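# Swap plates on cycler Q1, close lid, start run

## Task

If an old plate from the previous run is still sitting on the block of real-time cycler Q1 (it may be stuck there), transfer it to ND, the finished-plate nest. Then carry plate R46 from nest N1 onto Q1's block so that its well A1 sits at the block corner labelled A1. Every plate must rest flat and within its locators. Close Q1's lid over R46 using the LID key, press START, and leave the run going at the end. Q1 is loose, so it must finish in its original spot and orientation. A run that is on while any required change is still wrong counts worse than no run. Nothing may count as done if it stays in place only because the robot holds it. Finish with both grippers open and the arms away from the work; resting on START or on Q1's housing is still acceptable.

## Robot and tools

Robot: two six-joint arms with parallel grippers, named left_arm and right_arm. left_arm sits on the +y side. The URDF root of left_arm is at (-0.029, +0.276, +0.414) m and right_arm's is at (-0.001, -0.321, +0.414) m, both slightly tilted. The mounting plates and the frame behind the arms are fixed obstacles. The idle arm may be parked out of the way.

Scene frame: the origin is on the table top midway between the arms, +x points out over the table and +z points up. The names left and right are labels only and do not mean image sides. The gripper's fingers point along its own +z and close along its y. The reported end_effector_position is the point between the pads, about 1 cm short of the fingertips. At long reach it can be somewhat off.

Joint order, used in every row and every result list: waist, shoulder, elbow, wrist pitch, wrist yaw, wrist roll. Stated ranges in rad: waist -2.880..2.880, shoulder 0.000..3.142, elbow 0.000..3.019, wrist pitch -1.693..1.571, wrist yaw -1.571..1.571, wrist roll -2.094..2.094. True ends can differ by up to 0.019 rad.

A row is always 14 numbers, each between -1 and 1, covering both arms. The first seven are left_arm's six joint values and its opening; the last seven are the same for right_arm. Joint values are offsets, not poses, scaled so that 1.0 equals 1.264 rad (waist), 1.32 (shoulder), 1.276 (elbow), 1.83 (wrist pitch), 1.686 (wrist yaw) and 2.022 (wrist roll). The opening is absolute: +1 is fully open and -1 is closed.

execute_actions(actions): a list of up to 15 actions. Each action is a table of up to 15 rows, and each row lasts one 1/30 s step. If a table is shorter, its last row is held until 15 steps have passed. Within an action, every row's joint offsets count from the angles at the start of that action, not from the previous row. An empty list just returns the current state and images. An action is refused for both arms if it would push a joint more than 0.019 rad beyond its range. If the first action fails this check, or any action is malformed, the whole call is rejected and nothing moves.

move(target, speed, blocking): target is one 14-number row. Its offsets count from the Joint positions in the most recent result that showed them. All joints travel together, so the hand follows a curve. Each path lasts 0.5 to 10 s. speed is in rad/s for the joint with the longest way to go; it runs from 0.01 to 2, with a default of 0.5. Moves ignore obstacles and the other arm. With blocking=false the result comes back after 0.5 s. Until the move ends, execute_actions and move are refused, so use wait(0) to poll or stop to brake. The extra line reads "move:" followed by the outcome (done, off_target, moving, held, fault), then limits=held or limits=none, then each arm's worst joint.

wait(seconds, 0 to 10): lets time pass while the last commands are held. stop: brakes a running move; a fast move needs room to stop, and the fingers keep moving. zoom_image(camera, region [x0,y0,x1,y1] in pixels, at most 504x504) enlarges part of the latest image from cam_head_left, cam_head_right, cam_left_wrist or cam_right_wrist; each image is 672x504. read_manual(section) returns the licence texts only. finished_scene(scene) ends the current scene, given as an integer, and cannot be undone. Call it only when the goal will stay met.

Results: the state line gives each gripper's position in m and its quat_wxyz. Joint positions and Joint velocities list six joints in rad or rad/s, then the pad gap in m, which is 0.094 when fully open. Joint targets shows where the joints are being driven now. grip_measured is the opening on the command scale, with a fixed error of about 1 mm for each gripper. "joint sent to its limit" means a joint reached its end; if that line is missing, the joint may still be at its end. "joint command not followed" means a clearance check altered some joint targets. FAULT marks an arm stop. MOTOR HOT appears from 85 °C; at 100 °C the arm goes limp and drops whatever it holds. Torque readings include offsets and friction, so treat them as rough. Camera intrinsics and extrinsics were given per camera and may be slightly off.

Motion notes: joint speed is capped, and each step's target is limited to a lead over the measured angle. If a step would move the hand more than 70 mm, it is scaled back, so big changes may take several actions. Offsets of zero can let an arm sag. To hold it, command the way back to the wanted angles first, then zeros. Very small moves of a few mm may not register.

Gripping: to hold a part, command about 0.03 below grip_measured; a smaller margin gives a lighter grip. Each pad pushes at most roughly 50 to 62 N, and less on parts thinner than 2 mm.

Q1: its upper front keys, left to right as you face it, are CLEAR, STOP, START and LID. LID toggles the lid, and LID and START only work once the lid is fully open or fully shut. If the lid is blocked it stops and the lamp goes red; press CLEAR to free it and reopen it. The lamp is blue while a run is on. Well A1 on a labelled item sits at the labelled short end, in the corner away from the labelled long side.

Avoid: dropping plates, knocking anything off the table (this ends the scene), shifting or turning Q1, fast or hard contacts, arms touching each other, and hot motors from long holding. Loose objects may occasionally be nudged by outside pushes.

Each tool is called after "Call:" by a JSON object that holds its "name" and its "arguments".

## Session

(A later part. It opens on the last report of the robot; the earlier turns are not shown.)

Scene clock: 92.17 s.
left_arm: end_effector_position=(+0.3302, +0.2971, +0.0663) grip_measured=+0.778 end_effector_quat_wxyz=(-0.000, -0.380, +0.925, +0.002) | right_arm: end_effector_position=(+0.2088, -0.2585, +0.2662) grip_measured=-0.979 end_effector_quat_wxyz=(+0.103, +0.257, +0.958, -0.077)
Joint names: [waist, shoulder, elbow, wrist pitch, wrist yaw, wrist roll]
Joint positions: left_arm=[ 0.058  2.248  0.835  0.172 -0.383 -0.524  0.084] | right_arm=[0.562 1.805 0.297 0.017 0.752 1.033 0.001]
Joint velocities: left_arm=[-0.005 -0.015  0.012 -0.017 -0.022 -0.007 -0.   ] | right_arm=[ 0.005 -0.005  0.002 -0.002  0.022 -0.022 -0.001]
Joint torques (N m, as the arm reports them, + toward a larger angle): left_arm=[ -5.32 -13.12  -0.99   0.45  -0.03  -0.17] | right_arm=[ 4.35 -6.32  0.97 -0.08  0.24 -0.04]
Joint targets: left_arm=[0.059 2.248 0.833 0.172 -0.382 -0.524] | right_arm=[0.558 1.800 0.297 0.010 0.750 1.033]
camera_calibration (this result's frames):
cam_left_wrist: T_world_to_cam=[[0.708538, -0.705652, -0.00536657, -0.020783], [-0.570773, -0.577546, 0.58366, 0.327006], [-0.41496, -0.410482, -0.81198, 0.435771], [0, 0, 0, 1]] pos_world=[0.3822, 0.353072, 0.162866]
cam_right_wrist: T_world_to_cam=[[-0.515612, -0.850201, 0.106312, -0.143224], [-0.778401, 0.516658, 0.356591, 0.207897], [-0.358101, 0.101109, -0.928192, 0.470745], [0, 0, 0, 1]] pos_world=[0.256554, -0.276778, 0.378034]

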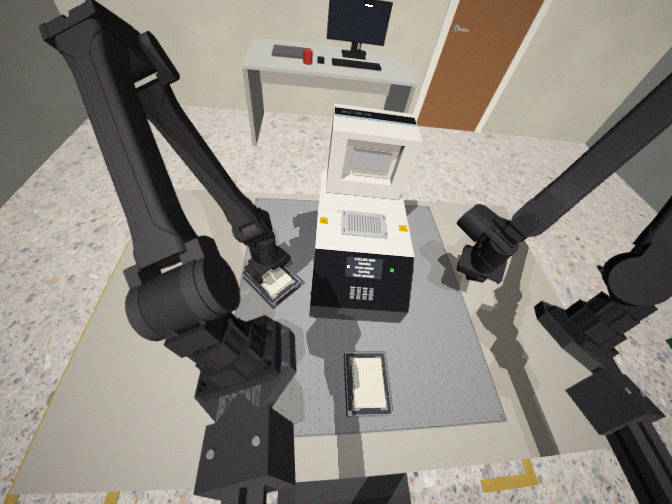

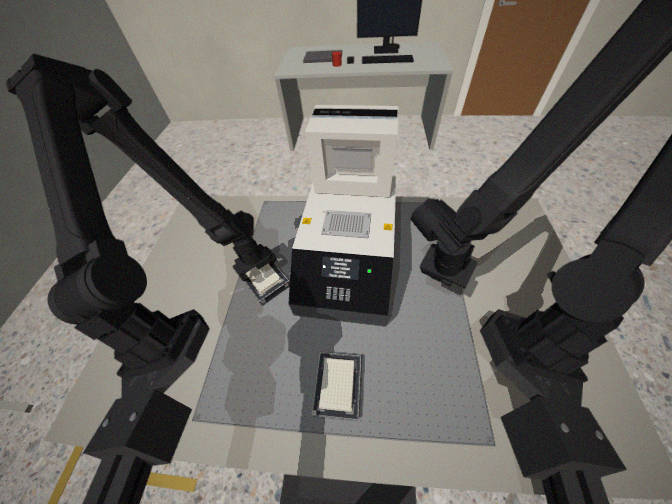

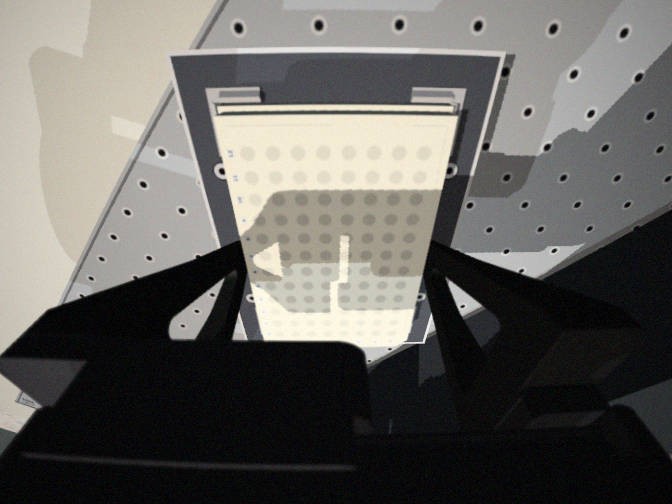

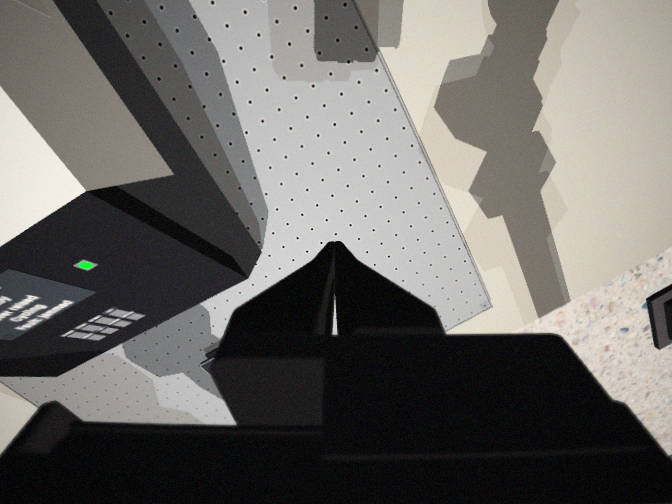

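Call:
{"name": "move", "arguments": {"target": [-0.030,-0.092,-0.052,-0.038,-0.006,-0.0227,1.0,-0.003,-0.0038,0,-0.004,-0.0012,0,-1], "speed": 0.3}}

Scene clock: 95.17 s.
left_arm: end_effector_position=(+0.3300, +0.2984, +0.1017) grip_measured=+1.000 end_effector_quat_wxyz=(+0.001, -0.381, +0.924, +0.001) | right_arm: end_effector_position=(+0.2088, -0.2585, +0.2662) grip_measured=-0.979 end_effector_quat_wxyz=(+0.103, +0.257, +0.958, -0.077)
Joint names: [waist, shoulder, elbow, wrist pitch, wrist yaw, wrist roll]
Joint positions: left_arm=[ 0.028  2.145  0.778  0.118 -0.391 -0.558  0.094] | right_arm=[0.562 1.805 0.297 0.017 0.752 1.033 0.001]
Joint velocities: left_arm=[-0.005  0.005  0.007  0.007  0.022 -0.037  0.   ] | right_arm=[-0.005 -0.015  0.012 -0.017 -0.022 -0.051 -0.001]
Joint torques (N m, as the arm reports them, + toward a larger angle): left_arm=[ -5.83 -14.34  -1.07  -0.19  -0.19  -0.28] | right_arm=[ 4.36 -6.29  0.97 -0.09  0.24 -0.03]
Joint targets: left_arm=[0.021 2.127 0.769 0.103 -0.393 -0.570] | right_arm=[0.558 1.800 0.297 0.010 0.750 1.033]
move: done; limits=none; left_arm: farthest joint: the shoulder, 0.018 radians from its target (0.122 radians at the start); right_arm: farthest joint: the wrist pitch, 0.007 radians from its target (0.007 radians at the start)
camera_calibration (this result's frames):
cam_left_wrist: T_world_to_cam=[[0.711231, -0.702954, -0.00225889, -0.0215918], [-0.570364, -0.578952, 0.582666, 0.307343], [-0.410895, -0.413122, -0.812709, 0.464466], [0, 0, 0, 1]] pos_world=[0.381501, 0.35464, 0.198348]
cam_right_wrist: T_world_to_cam=[[-0.515612, -0.850201, 0.106312, -0.143224], [-0.778401, 0.516658, 0.356591, 0.207897], [-0.358101, 0.101109, -0.928192, 0.470745], [0, 0, 0, 1]] pos_world=[0.256554, -0.276778, 0.378034]

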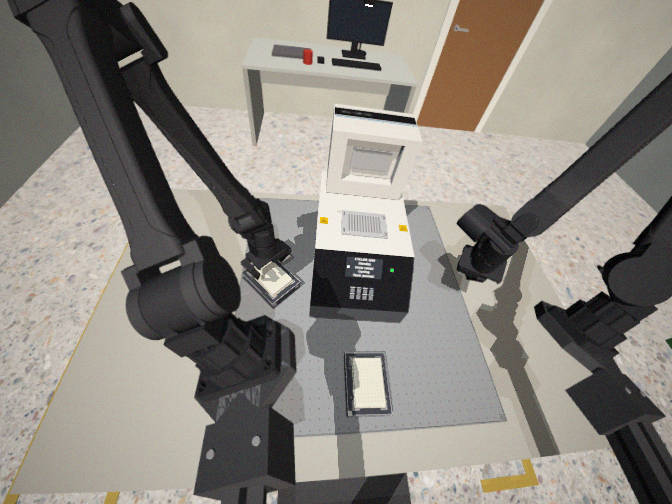

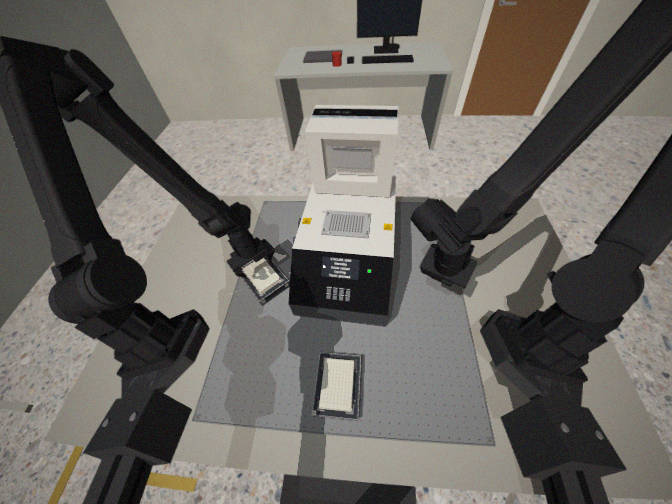

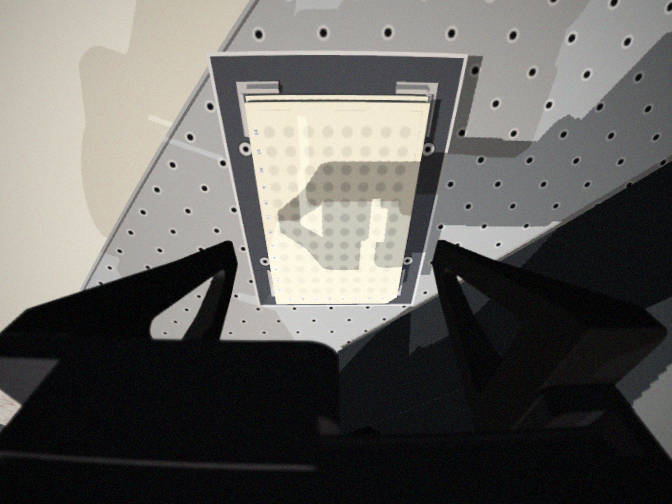

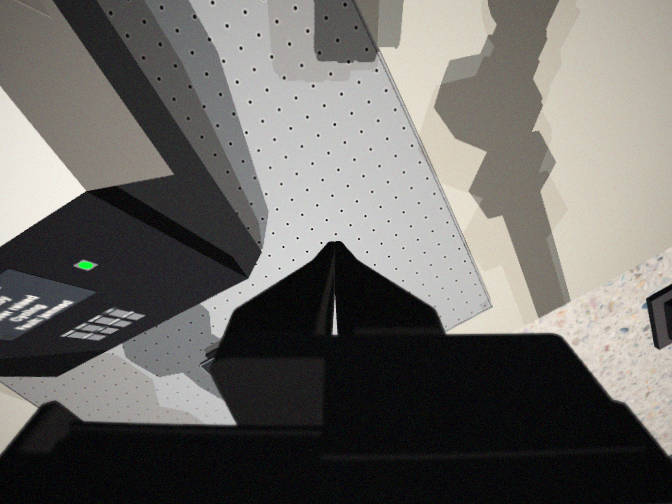

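Call:
{"name": "zoom_image", "arguments": {"camera": "cam_left_wrist", "region": [200, 45, 480, 320]}}

Region (200, 45, 480, 320) of cam_left_wrist's 672x504 image, scaled by 1.800, with more detail than that image has; it fills the top 495 rows of this view, and the rest is white.

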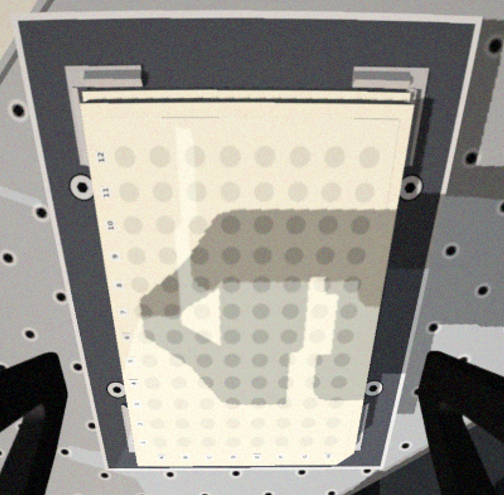

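Call:
{"name": "move", "arguments": {"target": [-0.478,-0.150,-0.4216,0.0388,-0.0635,-0.3234,1.0,-0.003,-0.0038,0,-0.004,-0.0012,0,-1], "speed": 0.9}}

Scene clock: 97.80 s.
left_arm: end_effector_position=(+0.1217, +0.2032, +0.2406) grip_measured=+1.000 end_effector_quat_wxyz=(-0.006, -0.369, +0.929, +0.005) | right_arm: end_effector_position=(+0.2088, -0.2585, +0.2662) grip_measured=-0.979 end_effector_quat_wxyz=(+0.103, +0.257, +0.958, -0.077)
Joint names: [waist, shoulder, elbow, wrist pitch, wrist yaw, wrist roll]
Joint positions: left_arm=[-0.575  1.968  0.236  0.172 -0.496 -1.2    0.094] | right_arm=[0.562 1.805 0.297 0.017 0.752 1.033 0.001]
Joint velocities: left_arm=[ 0.005  0.005  0.012 -0.012 -0.051  0.007  0.   ] | right_arm=[-0.015  0.005 -0.012  0.012  0.066  0.007 -0.   ]
Joint torques (N m, as the arm reports them, + toward a larger angle): left_arm=[-3.81 -8.42 -0.61  0.96 -0.24 -0.27] | right_arm=[ 4.36 -6.32  0.97 -0.09  0.24 -0.03]
Joint targets: left_arm=[-0.576 1.947 0.240 0.189 -0.498 -1.212] | right_arm=[0.558 1.800 0.297 0.010 0.750 1.033]
move: off_target (left_arm); limits=none; left_arm: farthest joint: the shoulder, 0.021 radians from its target (0.198 radians at the start); right_arm: farthest joint: the wrist pitch, 0.007 radians from its target (0.007 radians at the start)
camera_calibration (this result's frames):
cam_left_wrist: T_world_to_cam=[[0.691913, -0.721824, -0.0150314, 0.0692601], [-0.576472, -0.564879, 0.590417, 0.0485664], [-0.434668, -0.399852, -0.806959, 0.451286], [0, 0, 0, 1]] pos_world=[0.176235, 0.257875, 0.336536]
cam_right_wrist: T_world_to_cam=[[-0.515612, -0.850201, 0.106312, -0.143224], [-0.778401, 0.516658, 0.356591, 0.207897], [-0.358101, 0.101109, -0.928192, 0.470745], [0, 0, 0, 1]] pos_world=[0.256554, -0.276778, 0.378034]

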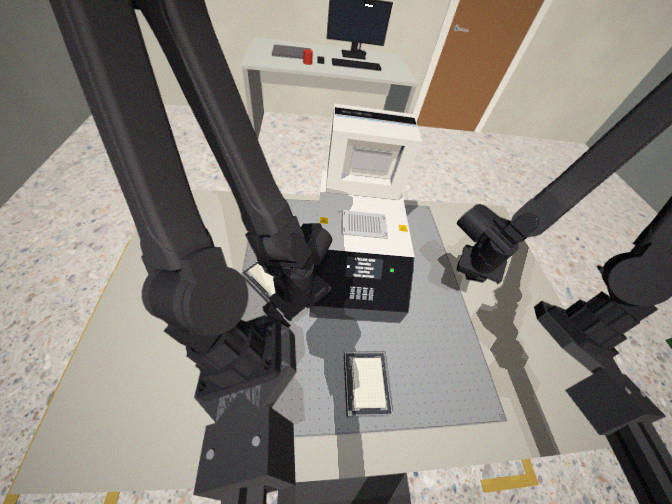

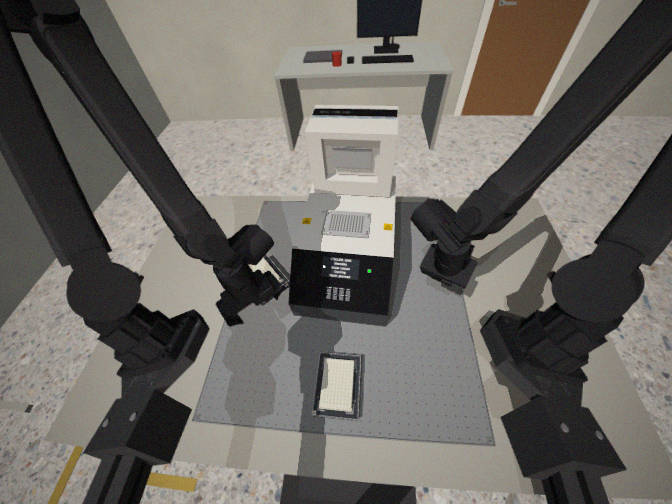

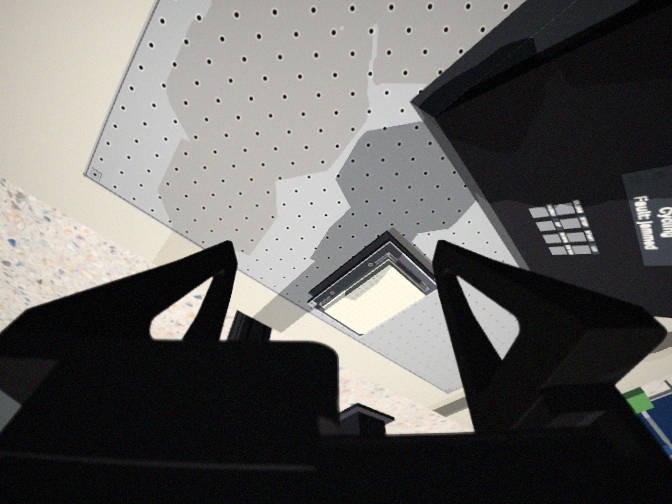

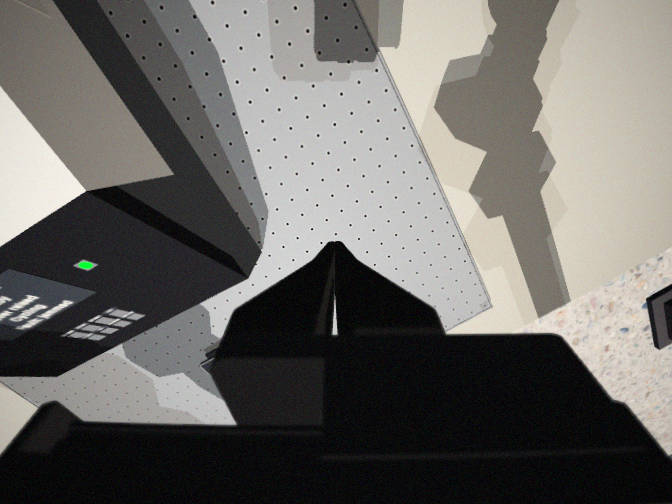

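Call:
{"name": "move", "arguments": {"target": [-0.5926,0.6548,0.4428,-0.0344,0.0725,-0.0326,1.0,-0.003,-0.0038,0,-0.004,-0.0012,0,-1], "speed": 0.9}}

Scene clock: 99.83 s.
left_arm: end_effector_position=(+0.0016, +0.0004, +0.1050) grip_measured=+1.000 end_effector_quat_wxyz=(-0.000, +0.005, +1.000, +0.002) | right_arm: end_effector_position=(+0.2088, -0.2585, +0.2662) grip_measured=-0.979 end_effector_quat_wxyz=(+0.103, +0.257, +0.958, -0.077)
Joint names: [waist, shoulder, elbow, wrist pitch, wrist yaw, wrist roll]
Joint positions: left_arm=[-1.331  2.831  0.797  0.121 -0.374 -1.254  0.094] | right_arm=[0.562 1.805 0.297 0.017 0.752 1.033 0.001]
Joint velocities: left_arm=[-0.015 -0.005  0.007 -0.002  0.022  0.022  0.   ] | right_arm=[-0.005 -0.005  0.007 -0.002  0.066  0.022 -0.   ]
Joint torques (N m, as the arm reports them, + toward a larger angle): left_arm=[ -3.67 -12.77  -0.26  -0.09  -0.11  -0.26] | right_arm=[ 4.32 -6.32  0.97 -0.09  0.24 -0.04]
Joint targets: left_arm=[-1.325 2.833 0.801 0.109 -0.373 -1.266] | right_arm=[0.558 1.800 0.297 0.010 0.750 1.033]
move: done; limits=none; left_arm: farthest joint: the wrist pitch, 0.012 radians from its target (0.063 radians at the start); right_arm: farthest joint: the wrist pitch, 0.007 radians from its target (0.007 radians at the start)
camera_calibration (this result's frames):
cam_left_wrist: T_world_to_cam=[[-0.00146698, -0.999989, -0.00435606, 0.00405264], [-0.811405, -0.00135574, 0.584482, -0.054498], [-0.584482, 0.00439195, -0.811395, 0.209105], [0, 0, 0, 1]] pos_world=[0.0780041, 0.00306033, 0.201537]
cam_right_wrist: T_world_to_cam=[[-0.515612, -0.850201, 0.106312, -0.143224], [-0.778401, 0.516658, 0.356591, 0.207897], [-0.358101, 0.101109, -0.928192, 0.470745], [0, 0, 0, 1]] pos_world=[0.256554, -0.276778, 0.378034]

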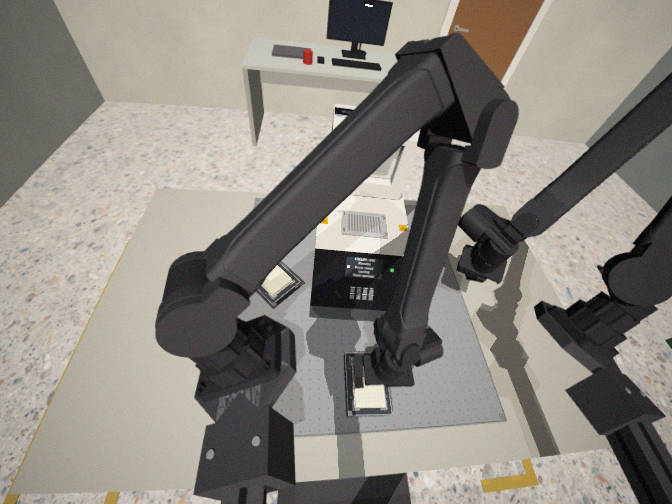

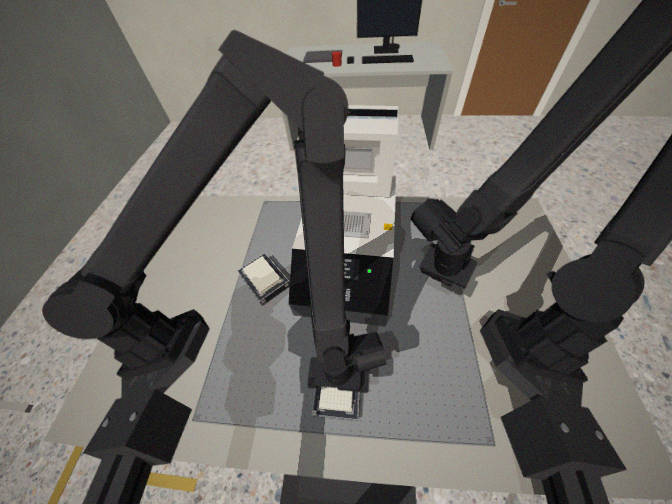

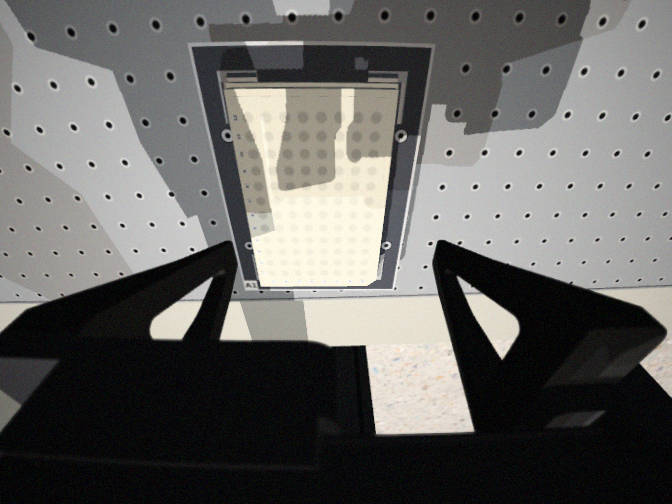

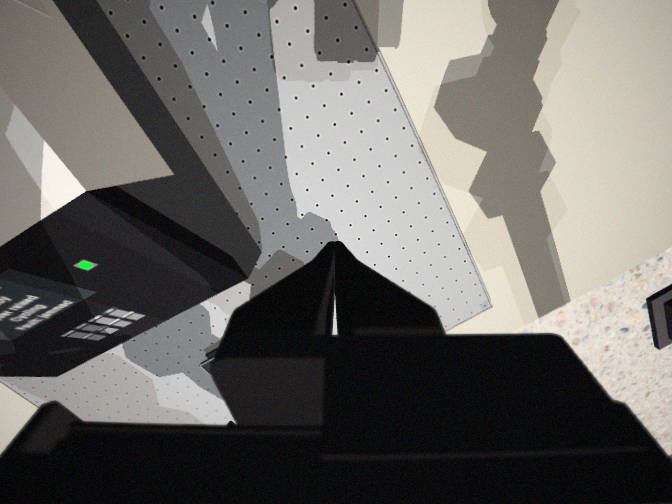

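Call:
{"name": "zoom_image", "arguments": {"camera": "cam_left_wrist", "region": [180, 30, 450, 300]}}

Region (180, 30, 450, 300) of cam_left_wrist's 672x504 image, scaled by 1.867, with more detail than that image has.

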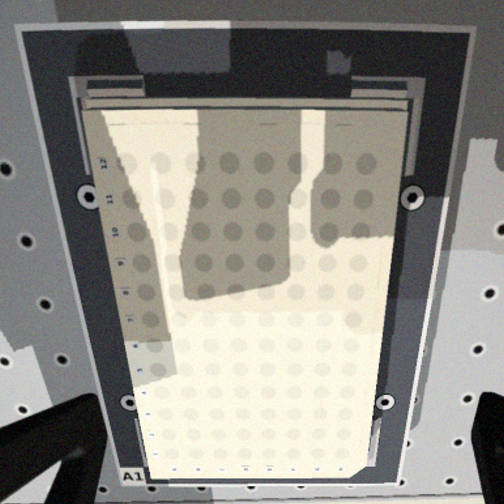

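Call:
{"name": "move", "arguments": {"target": [0.0818,0.0802,0.0205,0.0725,-0.0186,0.0557,1.0,-0.003,-0.0038,0,-0.004,-0.0012,0,-1], "speed": 0.3}}

Scene clock: 102.10 s.
left_arm: end_effector_position=(+0.0049, +0.0127, +0.0716) grip_measured=+1.000 end_effector_quat_wxyz=(-0.001, +0.003, +1.000, +0.001) | right_arm: end_effector_position=(+0.2088, -0.2585, +0.2662) grip_measured=-0.979 end_effector_quat_wxyz=(+0.103, +0.257, +0.958, -0.077)
Joint names: [waist, shoulder, elbow, wrist pitch, wrist yaw, wrist roll]
Joint positions: left_arm=[-1.23   2.924  0.816  0.236 -0.403 -1.153  0.094] | right_arm=[0.562 1.805 0.297 0.017 0.752 1.033 0.001]
Joint velocities: left_arm=[0.015 0.005 0.017 0.012 0.007 0.051 0.   ] | right_arm=[-0.005 -0.005 -0.022  0.002  0.066  0.007 -0.   ]
Joint torques (N m, as the arm reports them, + toward a larger angle): left_arm=[ -4.15 -11.45  -0.73   1.02  -0.24  -0.06] | right_arm=[ 4.35 -6.3   0.97 -0.09  0.24 -0.03]
Joint targets: left_arm=[-1.228 2.936 0.823 0.254 -0.405 -1.141] | right_arm=[0.558 1.800 0.297 0.010 0.750 1.033]
move: done; limits=none; left_arm: farthest joint: the wrist pitch, 0.017 radians from its target (0.133 radians at the start); right_arm: farthest joint: the wrist pitch, 0.007 radians from its target (0.007 radians at the start)
camera_calibration (this result's frames):
cam_left_wrist: T_world_to_cam=[[0.00217822, -0.999996, -0.00164839, 0.0159824], [-0.810124, -0.00273101, 0.586252, -0.0323747], [-0.586254, 0.0000584184, -0.810127, 0.183844], [0, 0, 0, 1]] pos_world=[0.0815172, 0.0158831, 0.167944]
cam_right_wrist: T_world_to_cam=[[-0.515612, -0.850201, 0.106312, -0.143224], [-0.778401, 0.516658, 0.356591, 0.207897], [-0.358101, 0.101109, -0.928192, 0.470745], [0, 0, 0, 1]] pos_world=[0.256554, -0.276778, 0.378034]

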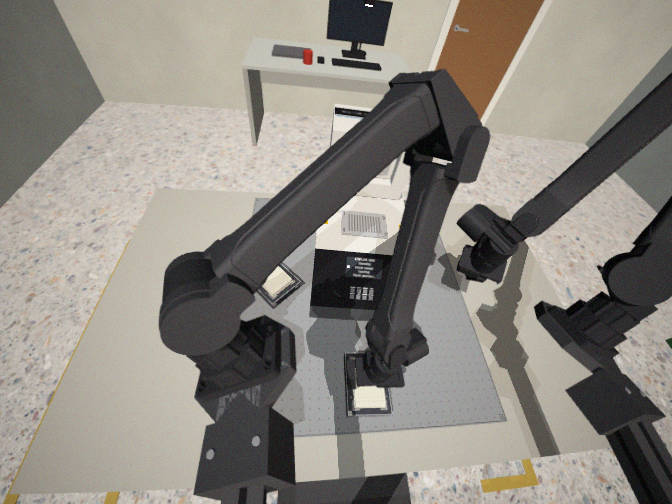

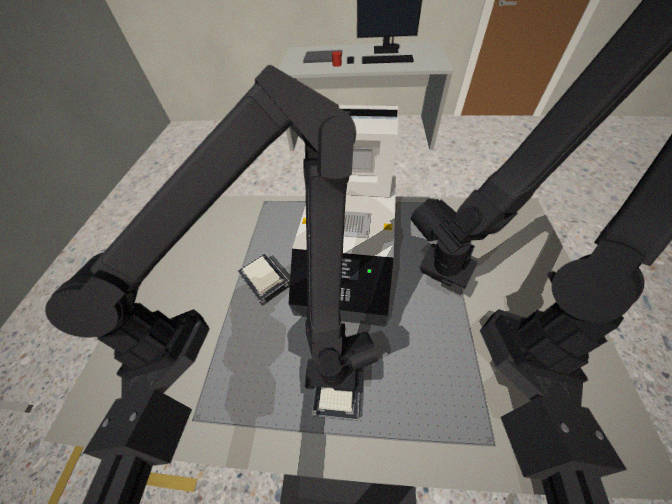

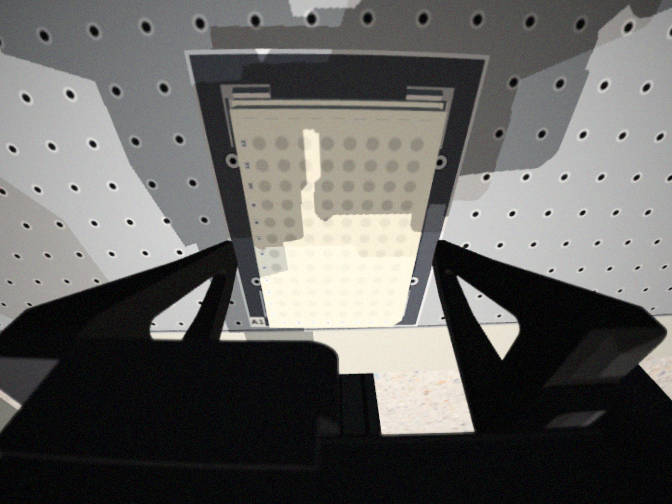

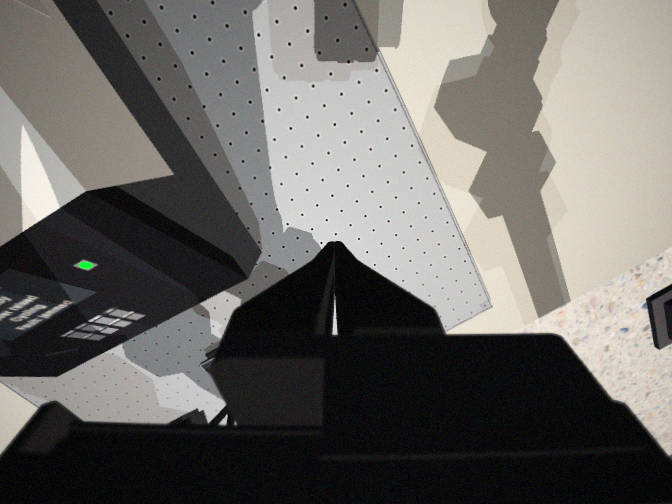

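Call:
{"name": "zoom_image", "arguments": {"camera": "cam_left_wrist", "region": [180, 40, 500, 200]}}

Call:
{"name": "zoom_image", "arguments": {"camera": "cam_left_wrist", "region": [215, 225, 455, 345]}}

Region (180, 40, 500, 200) of cam_left_wrist's 672x504 image, scaled by 1.575, with more detail than that image has.

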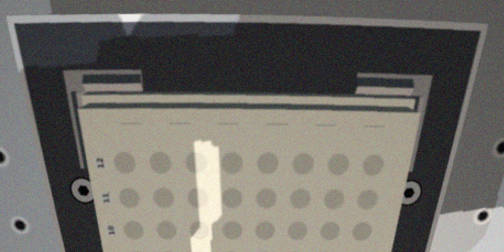

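Region (215, 225, 455, 345) of cam_left_wrist's 672x504 image, scaled by 2.100, with more detail than that image has.

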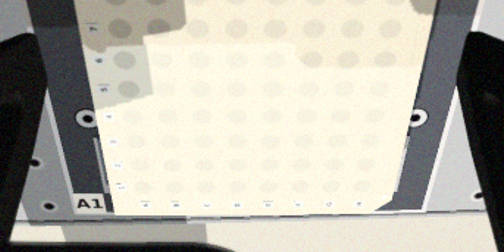

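Call:
{"name": "move", "arguments": {"target": [0.0225,0.0425,0.0317,0.0154,-0.0088,0.0187,0.93,-0.003,-0.0038,0,-0.004,-0.0012,0,-1], "speed": 0.15}}

Scene clock: 104.27 s.
left_arm: end_effector_position=(+0.0084, +0.0063, +0.0628) grip_measured=+0.932 end_effector_quat_wxyz=(+0.004, +0.004, +1.000, -0.001) | right_arm: end_effector_position=(+0.2088, -0.2585, +0.2662) grip_measured=-0.979 end_effector_quat_wxyz=(+0.103, +0.257, +0.958, -0.077)
Joint names: [waist, shoulder, elbow, wrist pitch, wrist yaw, wrist roll]
Joint positions: left_arm=[-1.215  2.945  0.844  0.242 -0.415 -1.134  0.091] | right_arm=[0.562 1.805 0.297 0.017 0.752 1.033 0.001]
Joint velocities: left_arm=[-0.005 -0.005  0.002 -0.007 -0.037 -0.037 -0.001] | right_arm=[ 0.005 -0.015 -0.002  0.007 -0.037  0.022  0.   ]
Joint torques (N m, as the arm reports them, + toward a larger angle): left_arm=[-3.44 -9.45 -0.42  1.2  -0.26 -0.01] | right_arm=[ 4.37 -6.29  0.97 -0.09  0.24 -0.03]
Joint targets: left_arm=[-1.202 2.980 0.856 0.264 -0.418 -1.116] | right_arm=[0.558 1.800 0.297 0.010 0.750 1.033]
move: off_target (left_arm); limits=none; left_arm: farthest joint: the shoulder, 0.035 radians from its target (0.056 radians at the start); right_arm: farthest joint: the wrist pitch, 0.007 radians from its target (0.007 radians at the start)
camera_calibration (this result's frames):
cam_left_wrist: T_world_to_cam=[[0.00127666, -0.999999, 0.000914342, 0.00942192], [-0.815507, -0.000511952, 0.578746, -0.0238574], [-0.578745, -0.00148451, -0.815507, 0.179117], [0, 0, 0, 1]] pos_world=[0.0841953, 0.0096756, 0.15987]
cam_right_wrist: T_world_to_cam=[[-0.515612, -0.850201, 0.106312, -0.143224], [-0.778401, 0.516658, 0.356591, 0.207897], [-0.358101, 0.101109, -0.928192, 0.470745], [0, 0, 0, 1]] pos_world=[0.256554, -0.276778, 0.378034]

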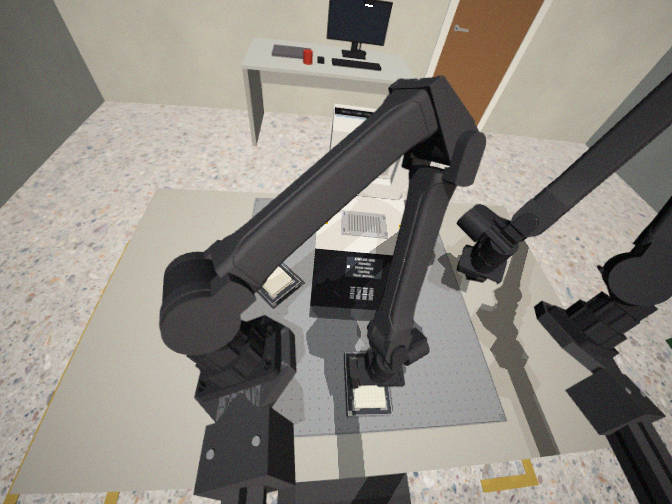

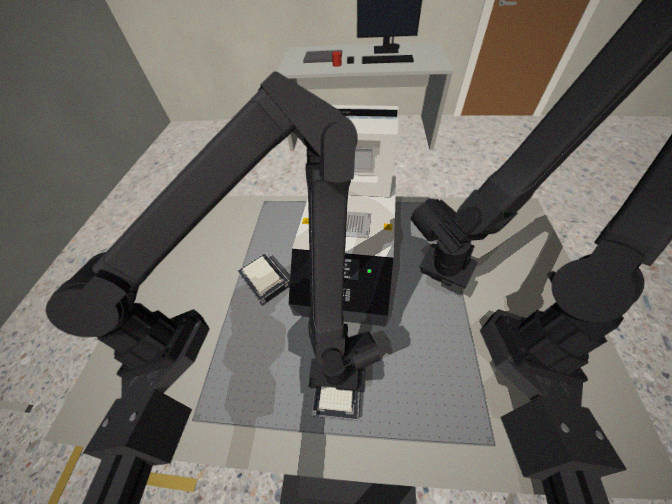

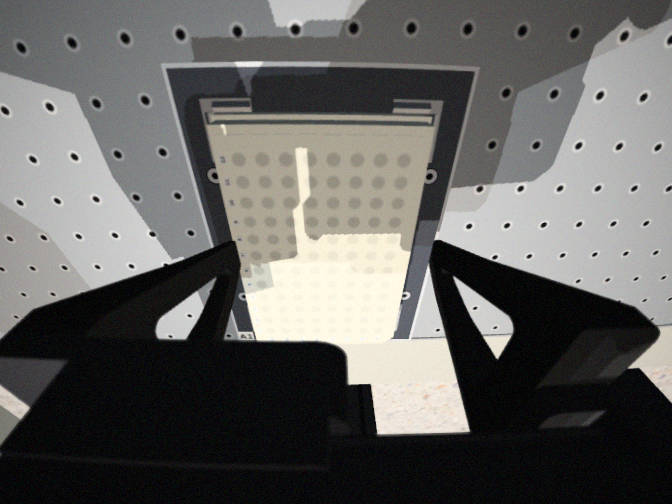

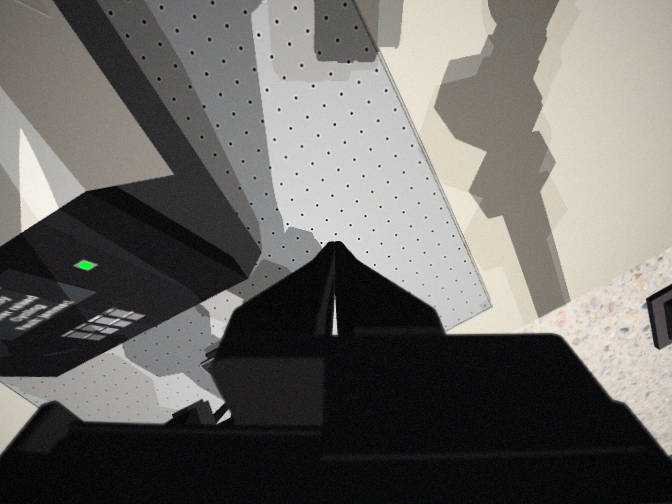

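Call:
{"name": "execute_actions", "arguments": {"actions": []}}

Scene clock: 105.73 s.
left_arm: end_effector_position=(+0.0084, +0.0063, +0.0628) grip_measured=+0.932 end_effector_quat_wxyz=(+0.004, +0.004, +1.000, -0.001) | right_arm: end_effector_position=(+0.2088, -0.2585, +0.2662) grip_measured=-0.979 end_effector_quat_wxyz=(+0.103, +0.257, +0.958, -0.077)
Joint names: [waist, shoulder, elbow, wrist pitch, wrist yaw, wrist roll]
Joint positions: left_arm=[-1.215  2.945  0.844  0.242 -0.415 -1.134  0.091] | right_arm=[0.562 1.805 0.297 0.017 0.752 1.033 0.001]
Joint velocities: left_arm=[-0.015  0.005  0.002  0.002  0.051 -0.081 -0.001] | right_arm=[-0.005 -0.015  0.012  0.002 -0.022 -0.051 -0.001]
Joint torques (N m, as the arm reports them, + toward a larger angle): left_arm=[-3.5  -9.51 -0.36  1.21 -0.26 -0.01] | right_arm=[ 4.36 -6.31  0.98 -0.09  0.24 -0.03]
Joint targets: left_arm=[-1.202 2.980 0.856 0.264 -0.418 -1.116] | right_arm=[0.558 1.800 0.297 0.010 0.750 1.033]
camera_calibration (this result's frames):
cam_left_wrist: T_world_to_cam=[[0.00127666, -0.999999, 0.000914342, 0.00942192], [-0.815507, -0.000511952, 0.578746, -0.0238574], [-0.578745, -0.00148451, -0.815507, 0.179117], [0, 0, 0, 1]] pos_world=[0.0841953, 0.0096756, 0.15987]
cam_right_wrist: T_world_to_cam=[[-0.515612, -0.850201, 0.106312, -0.143224], [-0.778401, 0.516658, 0.356591, 0.207897], [-0.358101, 0.101109, -0.928192, 0.470745], [0, 0, 0, 1]] pos_world=[0.256554, -0.276778, 0.378034]

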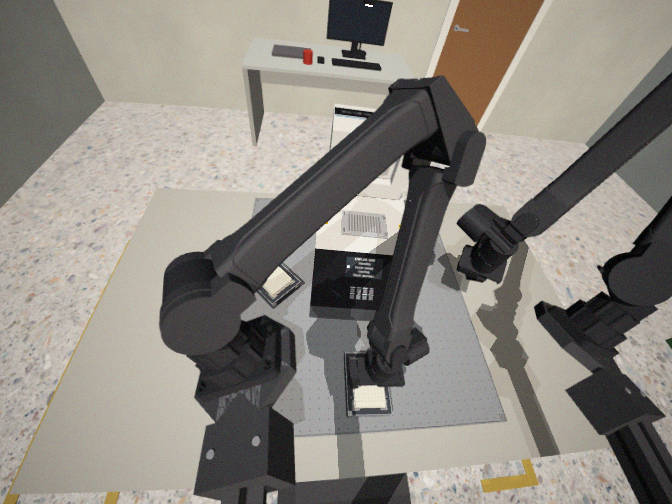

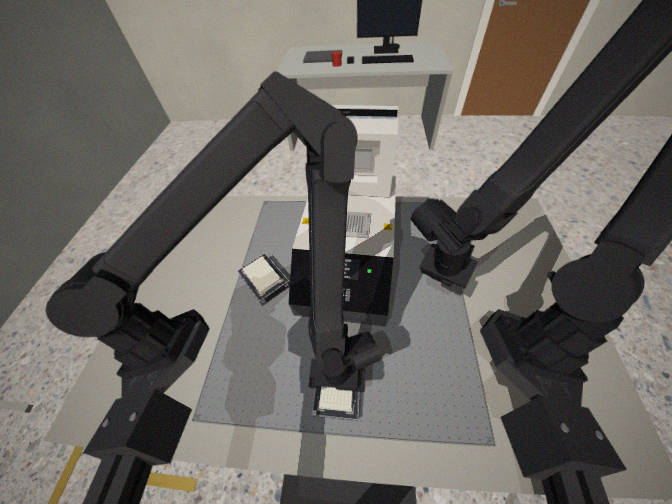

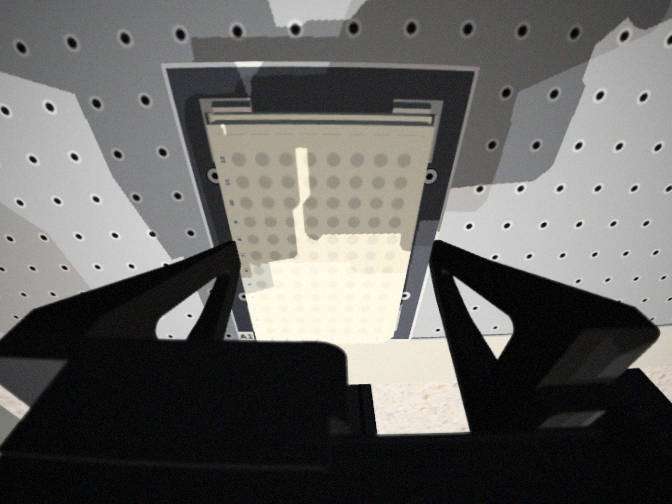

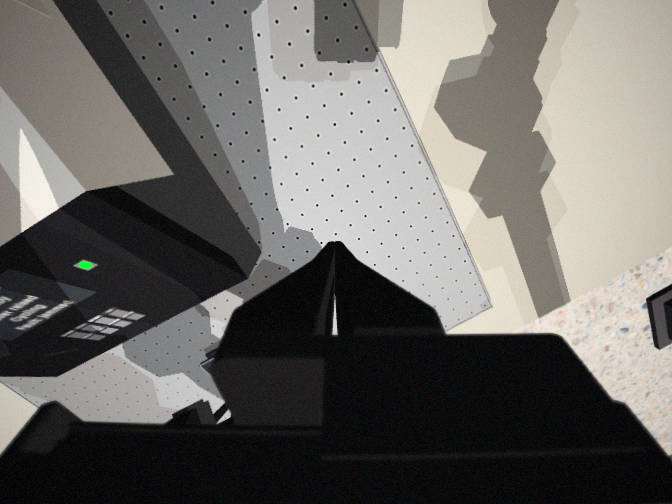

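Call:
{"name": "execute_actions", "arguments": {"actions": [[[0,0.01,0,0.005,0,0,1,-0.003,-0.0038,0,-0.004,-0.0012,0,-1],[0,0.005,-0.002,0,0,0,1,-0.003,-0.0038,0,-0.004,-0.0012,0,-1],[0,0,-0.004,0,0,0,1,-0.003,-0.0038,0,-0.004,-0.0012,0,-1],[0,0,-0.006,0,0,0,1,-0.003,-0.0038,0,-0.004,-0.0012,0,-1],[0,0,-0.008,0,0,0,1,-0.003,-0.0038,0,-0.004,-0.0012,0,-1],[0,0,-0.010,0,0,0,1,-0.003,-0.0038,0,-0.004,-0.0012,0,-1],[0,0,-0.012,0,0,0,1,-0.003,-0.0038,0,-0.004,-0.0012,0,-1],[0,0,-0.013,0,0,0,1,-0.003,-0.0038,0,-0.004,-0.0012,0,-1],[0,0,-0.014,0,0,0,1,-0.003,-0.0038,0,-0.004,-0.0012,0,-1],[0,0,-0.015,0,0,0,1,-0.003,-0.0038,0,-0.004,-0.0012,0,-1],[0,0,-0.016,0,0,0,1,-0.003,-0.0038,0,-0.004,-0.0012,0,-1]]]}}

Scene clock: 109.53 s.
left_arm: end_effector_position=(+0.0077, +0.0098, +0.0633) grip_measured=+1.000 end_effector_quat_wxyz=(+0.004, +0.005, +1.000, +0.002) | right_arm: end_effector_position=(+0.2088, -0.2585, +0.2662) grip_measured=-0.979 end_effector_quat_wxyz=(+0.103, +0.257, +0.958, -0.077)
Joint names: [waist, shoulder, elbow, wrist pitch, wrist yaw, wrist roll]
Joint positions: left_arm=[-1.215  2.945  0.838  0.242 -0.418 -1.134  0.094] | right_arm=[0.562 1.805 0.297 0.017 0.752 1.033 0.001]
Joint velocities: left_arm=[ 0.005  0.015  0.007 -0.007  0.037 -0.007  0.   ] | right_arm=[ 0.005 -0.005  0.002 -0.012 -0.051  0.022 -0.   ]
Joint torques (N m, as the arm reports them, + toward a larger angle): left_arm=[ -4.43 -12.41  -2.41   0.34   0.01  -0.17] | right_arm=[ 4.32 -6.29  0.98 -0.08  0.24 -0.04]
Joint targets: left_arm=[-1.215 2.945 0.824 0.242 -0.415 -1.134] | right_arm=[0.558 1.800 0.297 0.010 0.750 1.033]
camera_calibration (this result's frames):
cam_left_wrist: T_world_to_cam=[[-0.000992551, -0.999986, -0.00513063, 0.0132615], [-0.815857, -0.00215704, 0.57825, -0.0247065], [-0.578253, 0.0047598, -0.815843, 0.179028], [0, 0, 0, 1]] pos_world=[0.0833796, 0.0123559, 0.160413]
cam_right_wrist: T_world_to_cam=[[-0.515612, -0.850201, 0.106312, -0.143224], [-0.778401, 0.516658, 0.356591, 0.207897], [-0.358101, 0.101109, -0.928192, 0.470745], [0, 0, 0, 1]] pos_world=[0.256554, -0.276778, 0.378034]

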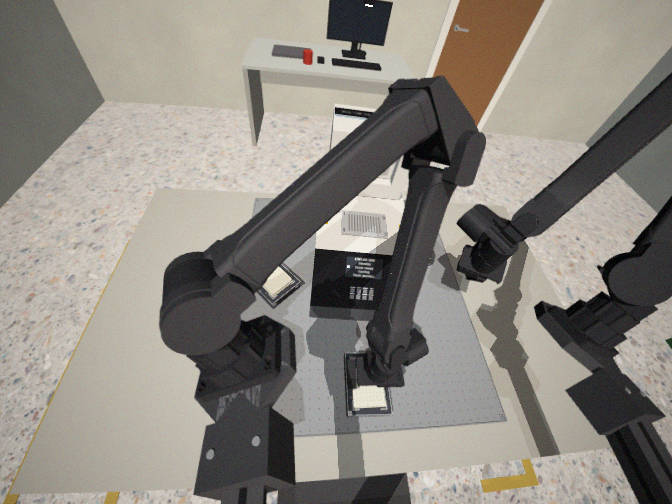

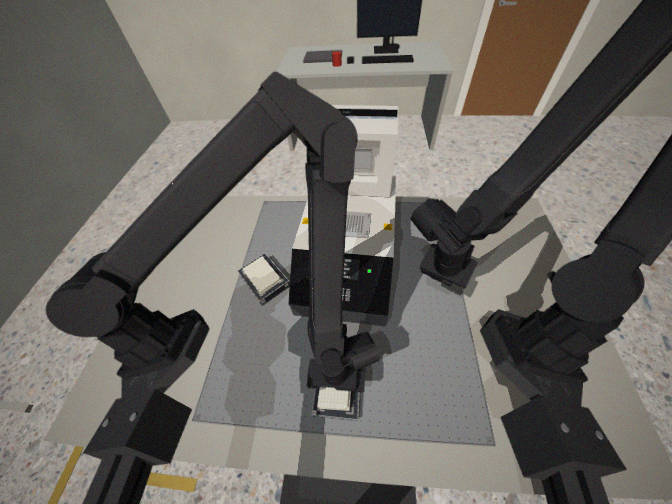

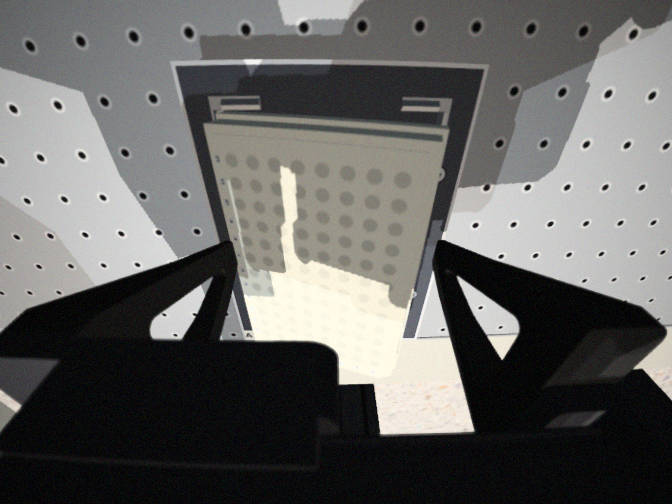

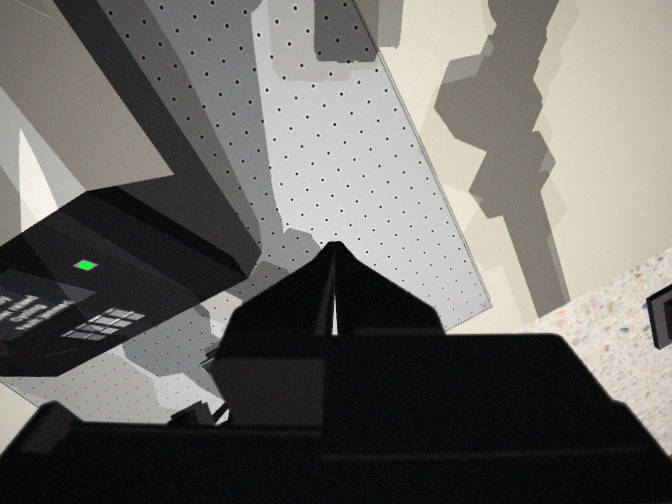

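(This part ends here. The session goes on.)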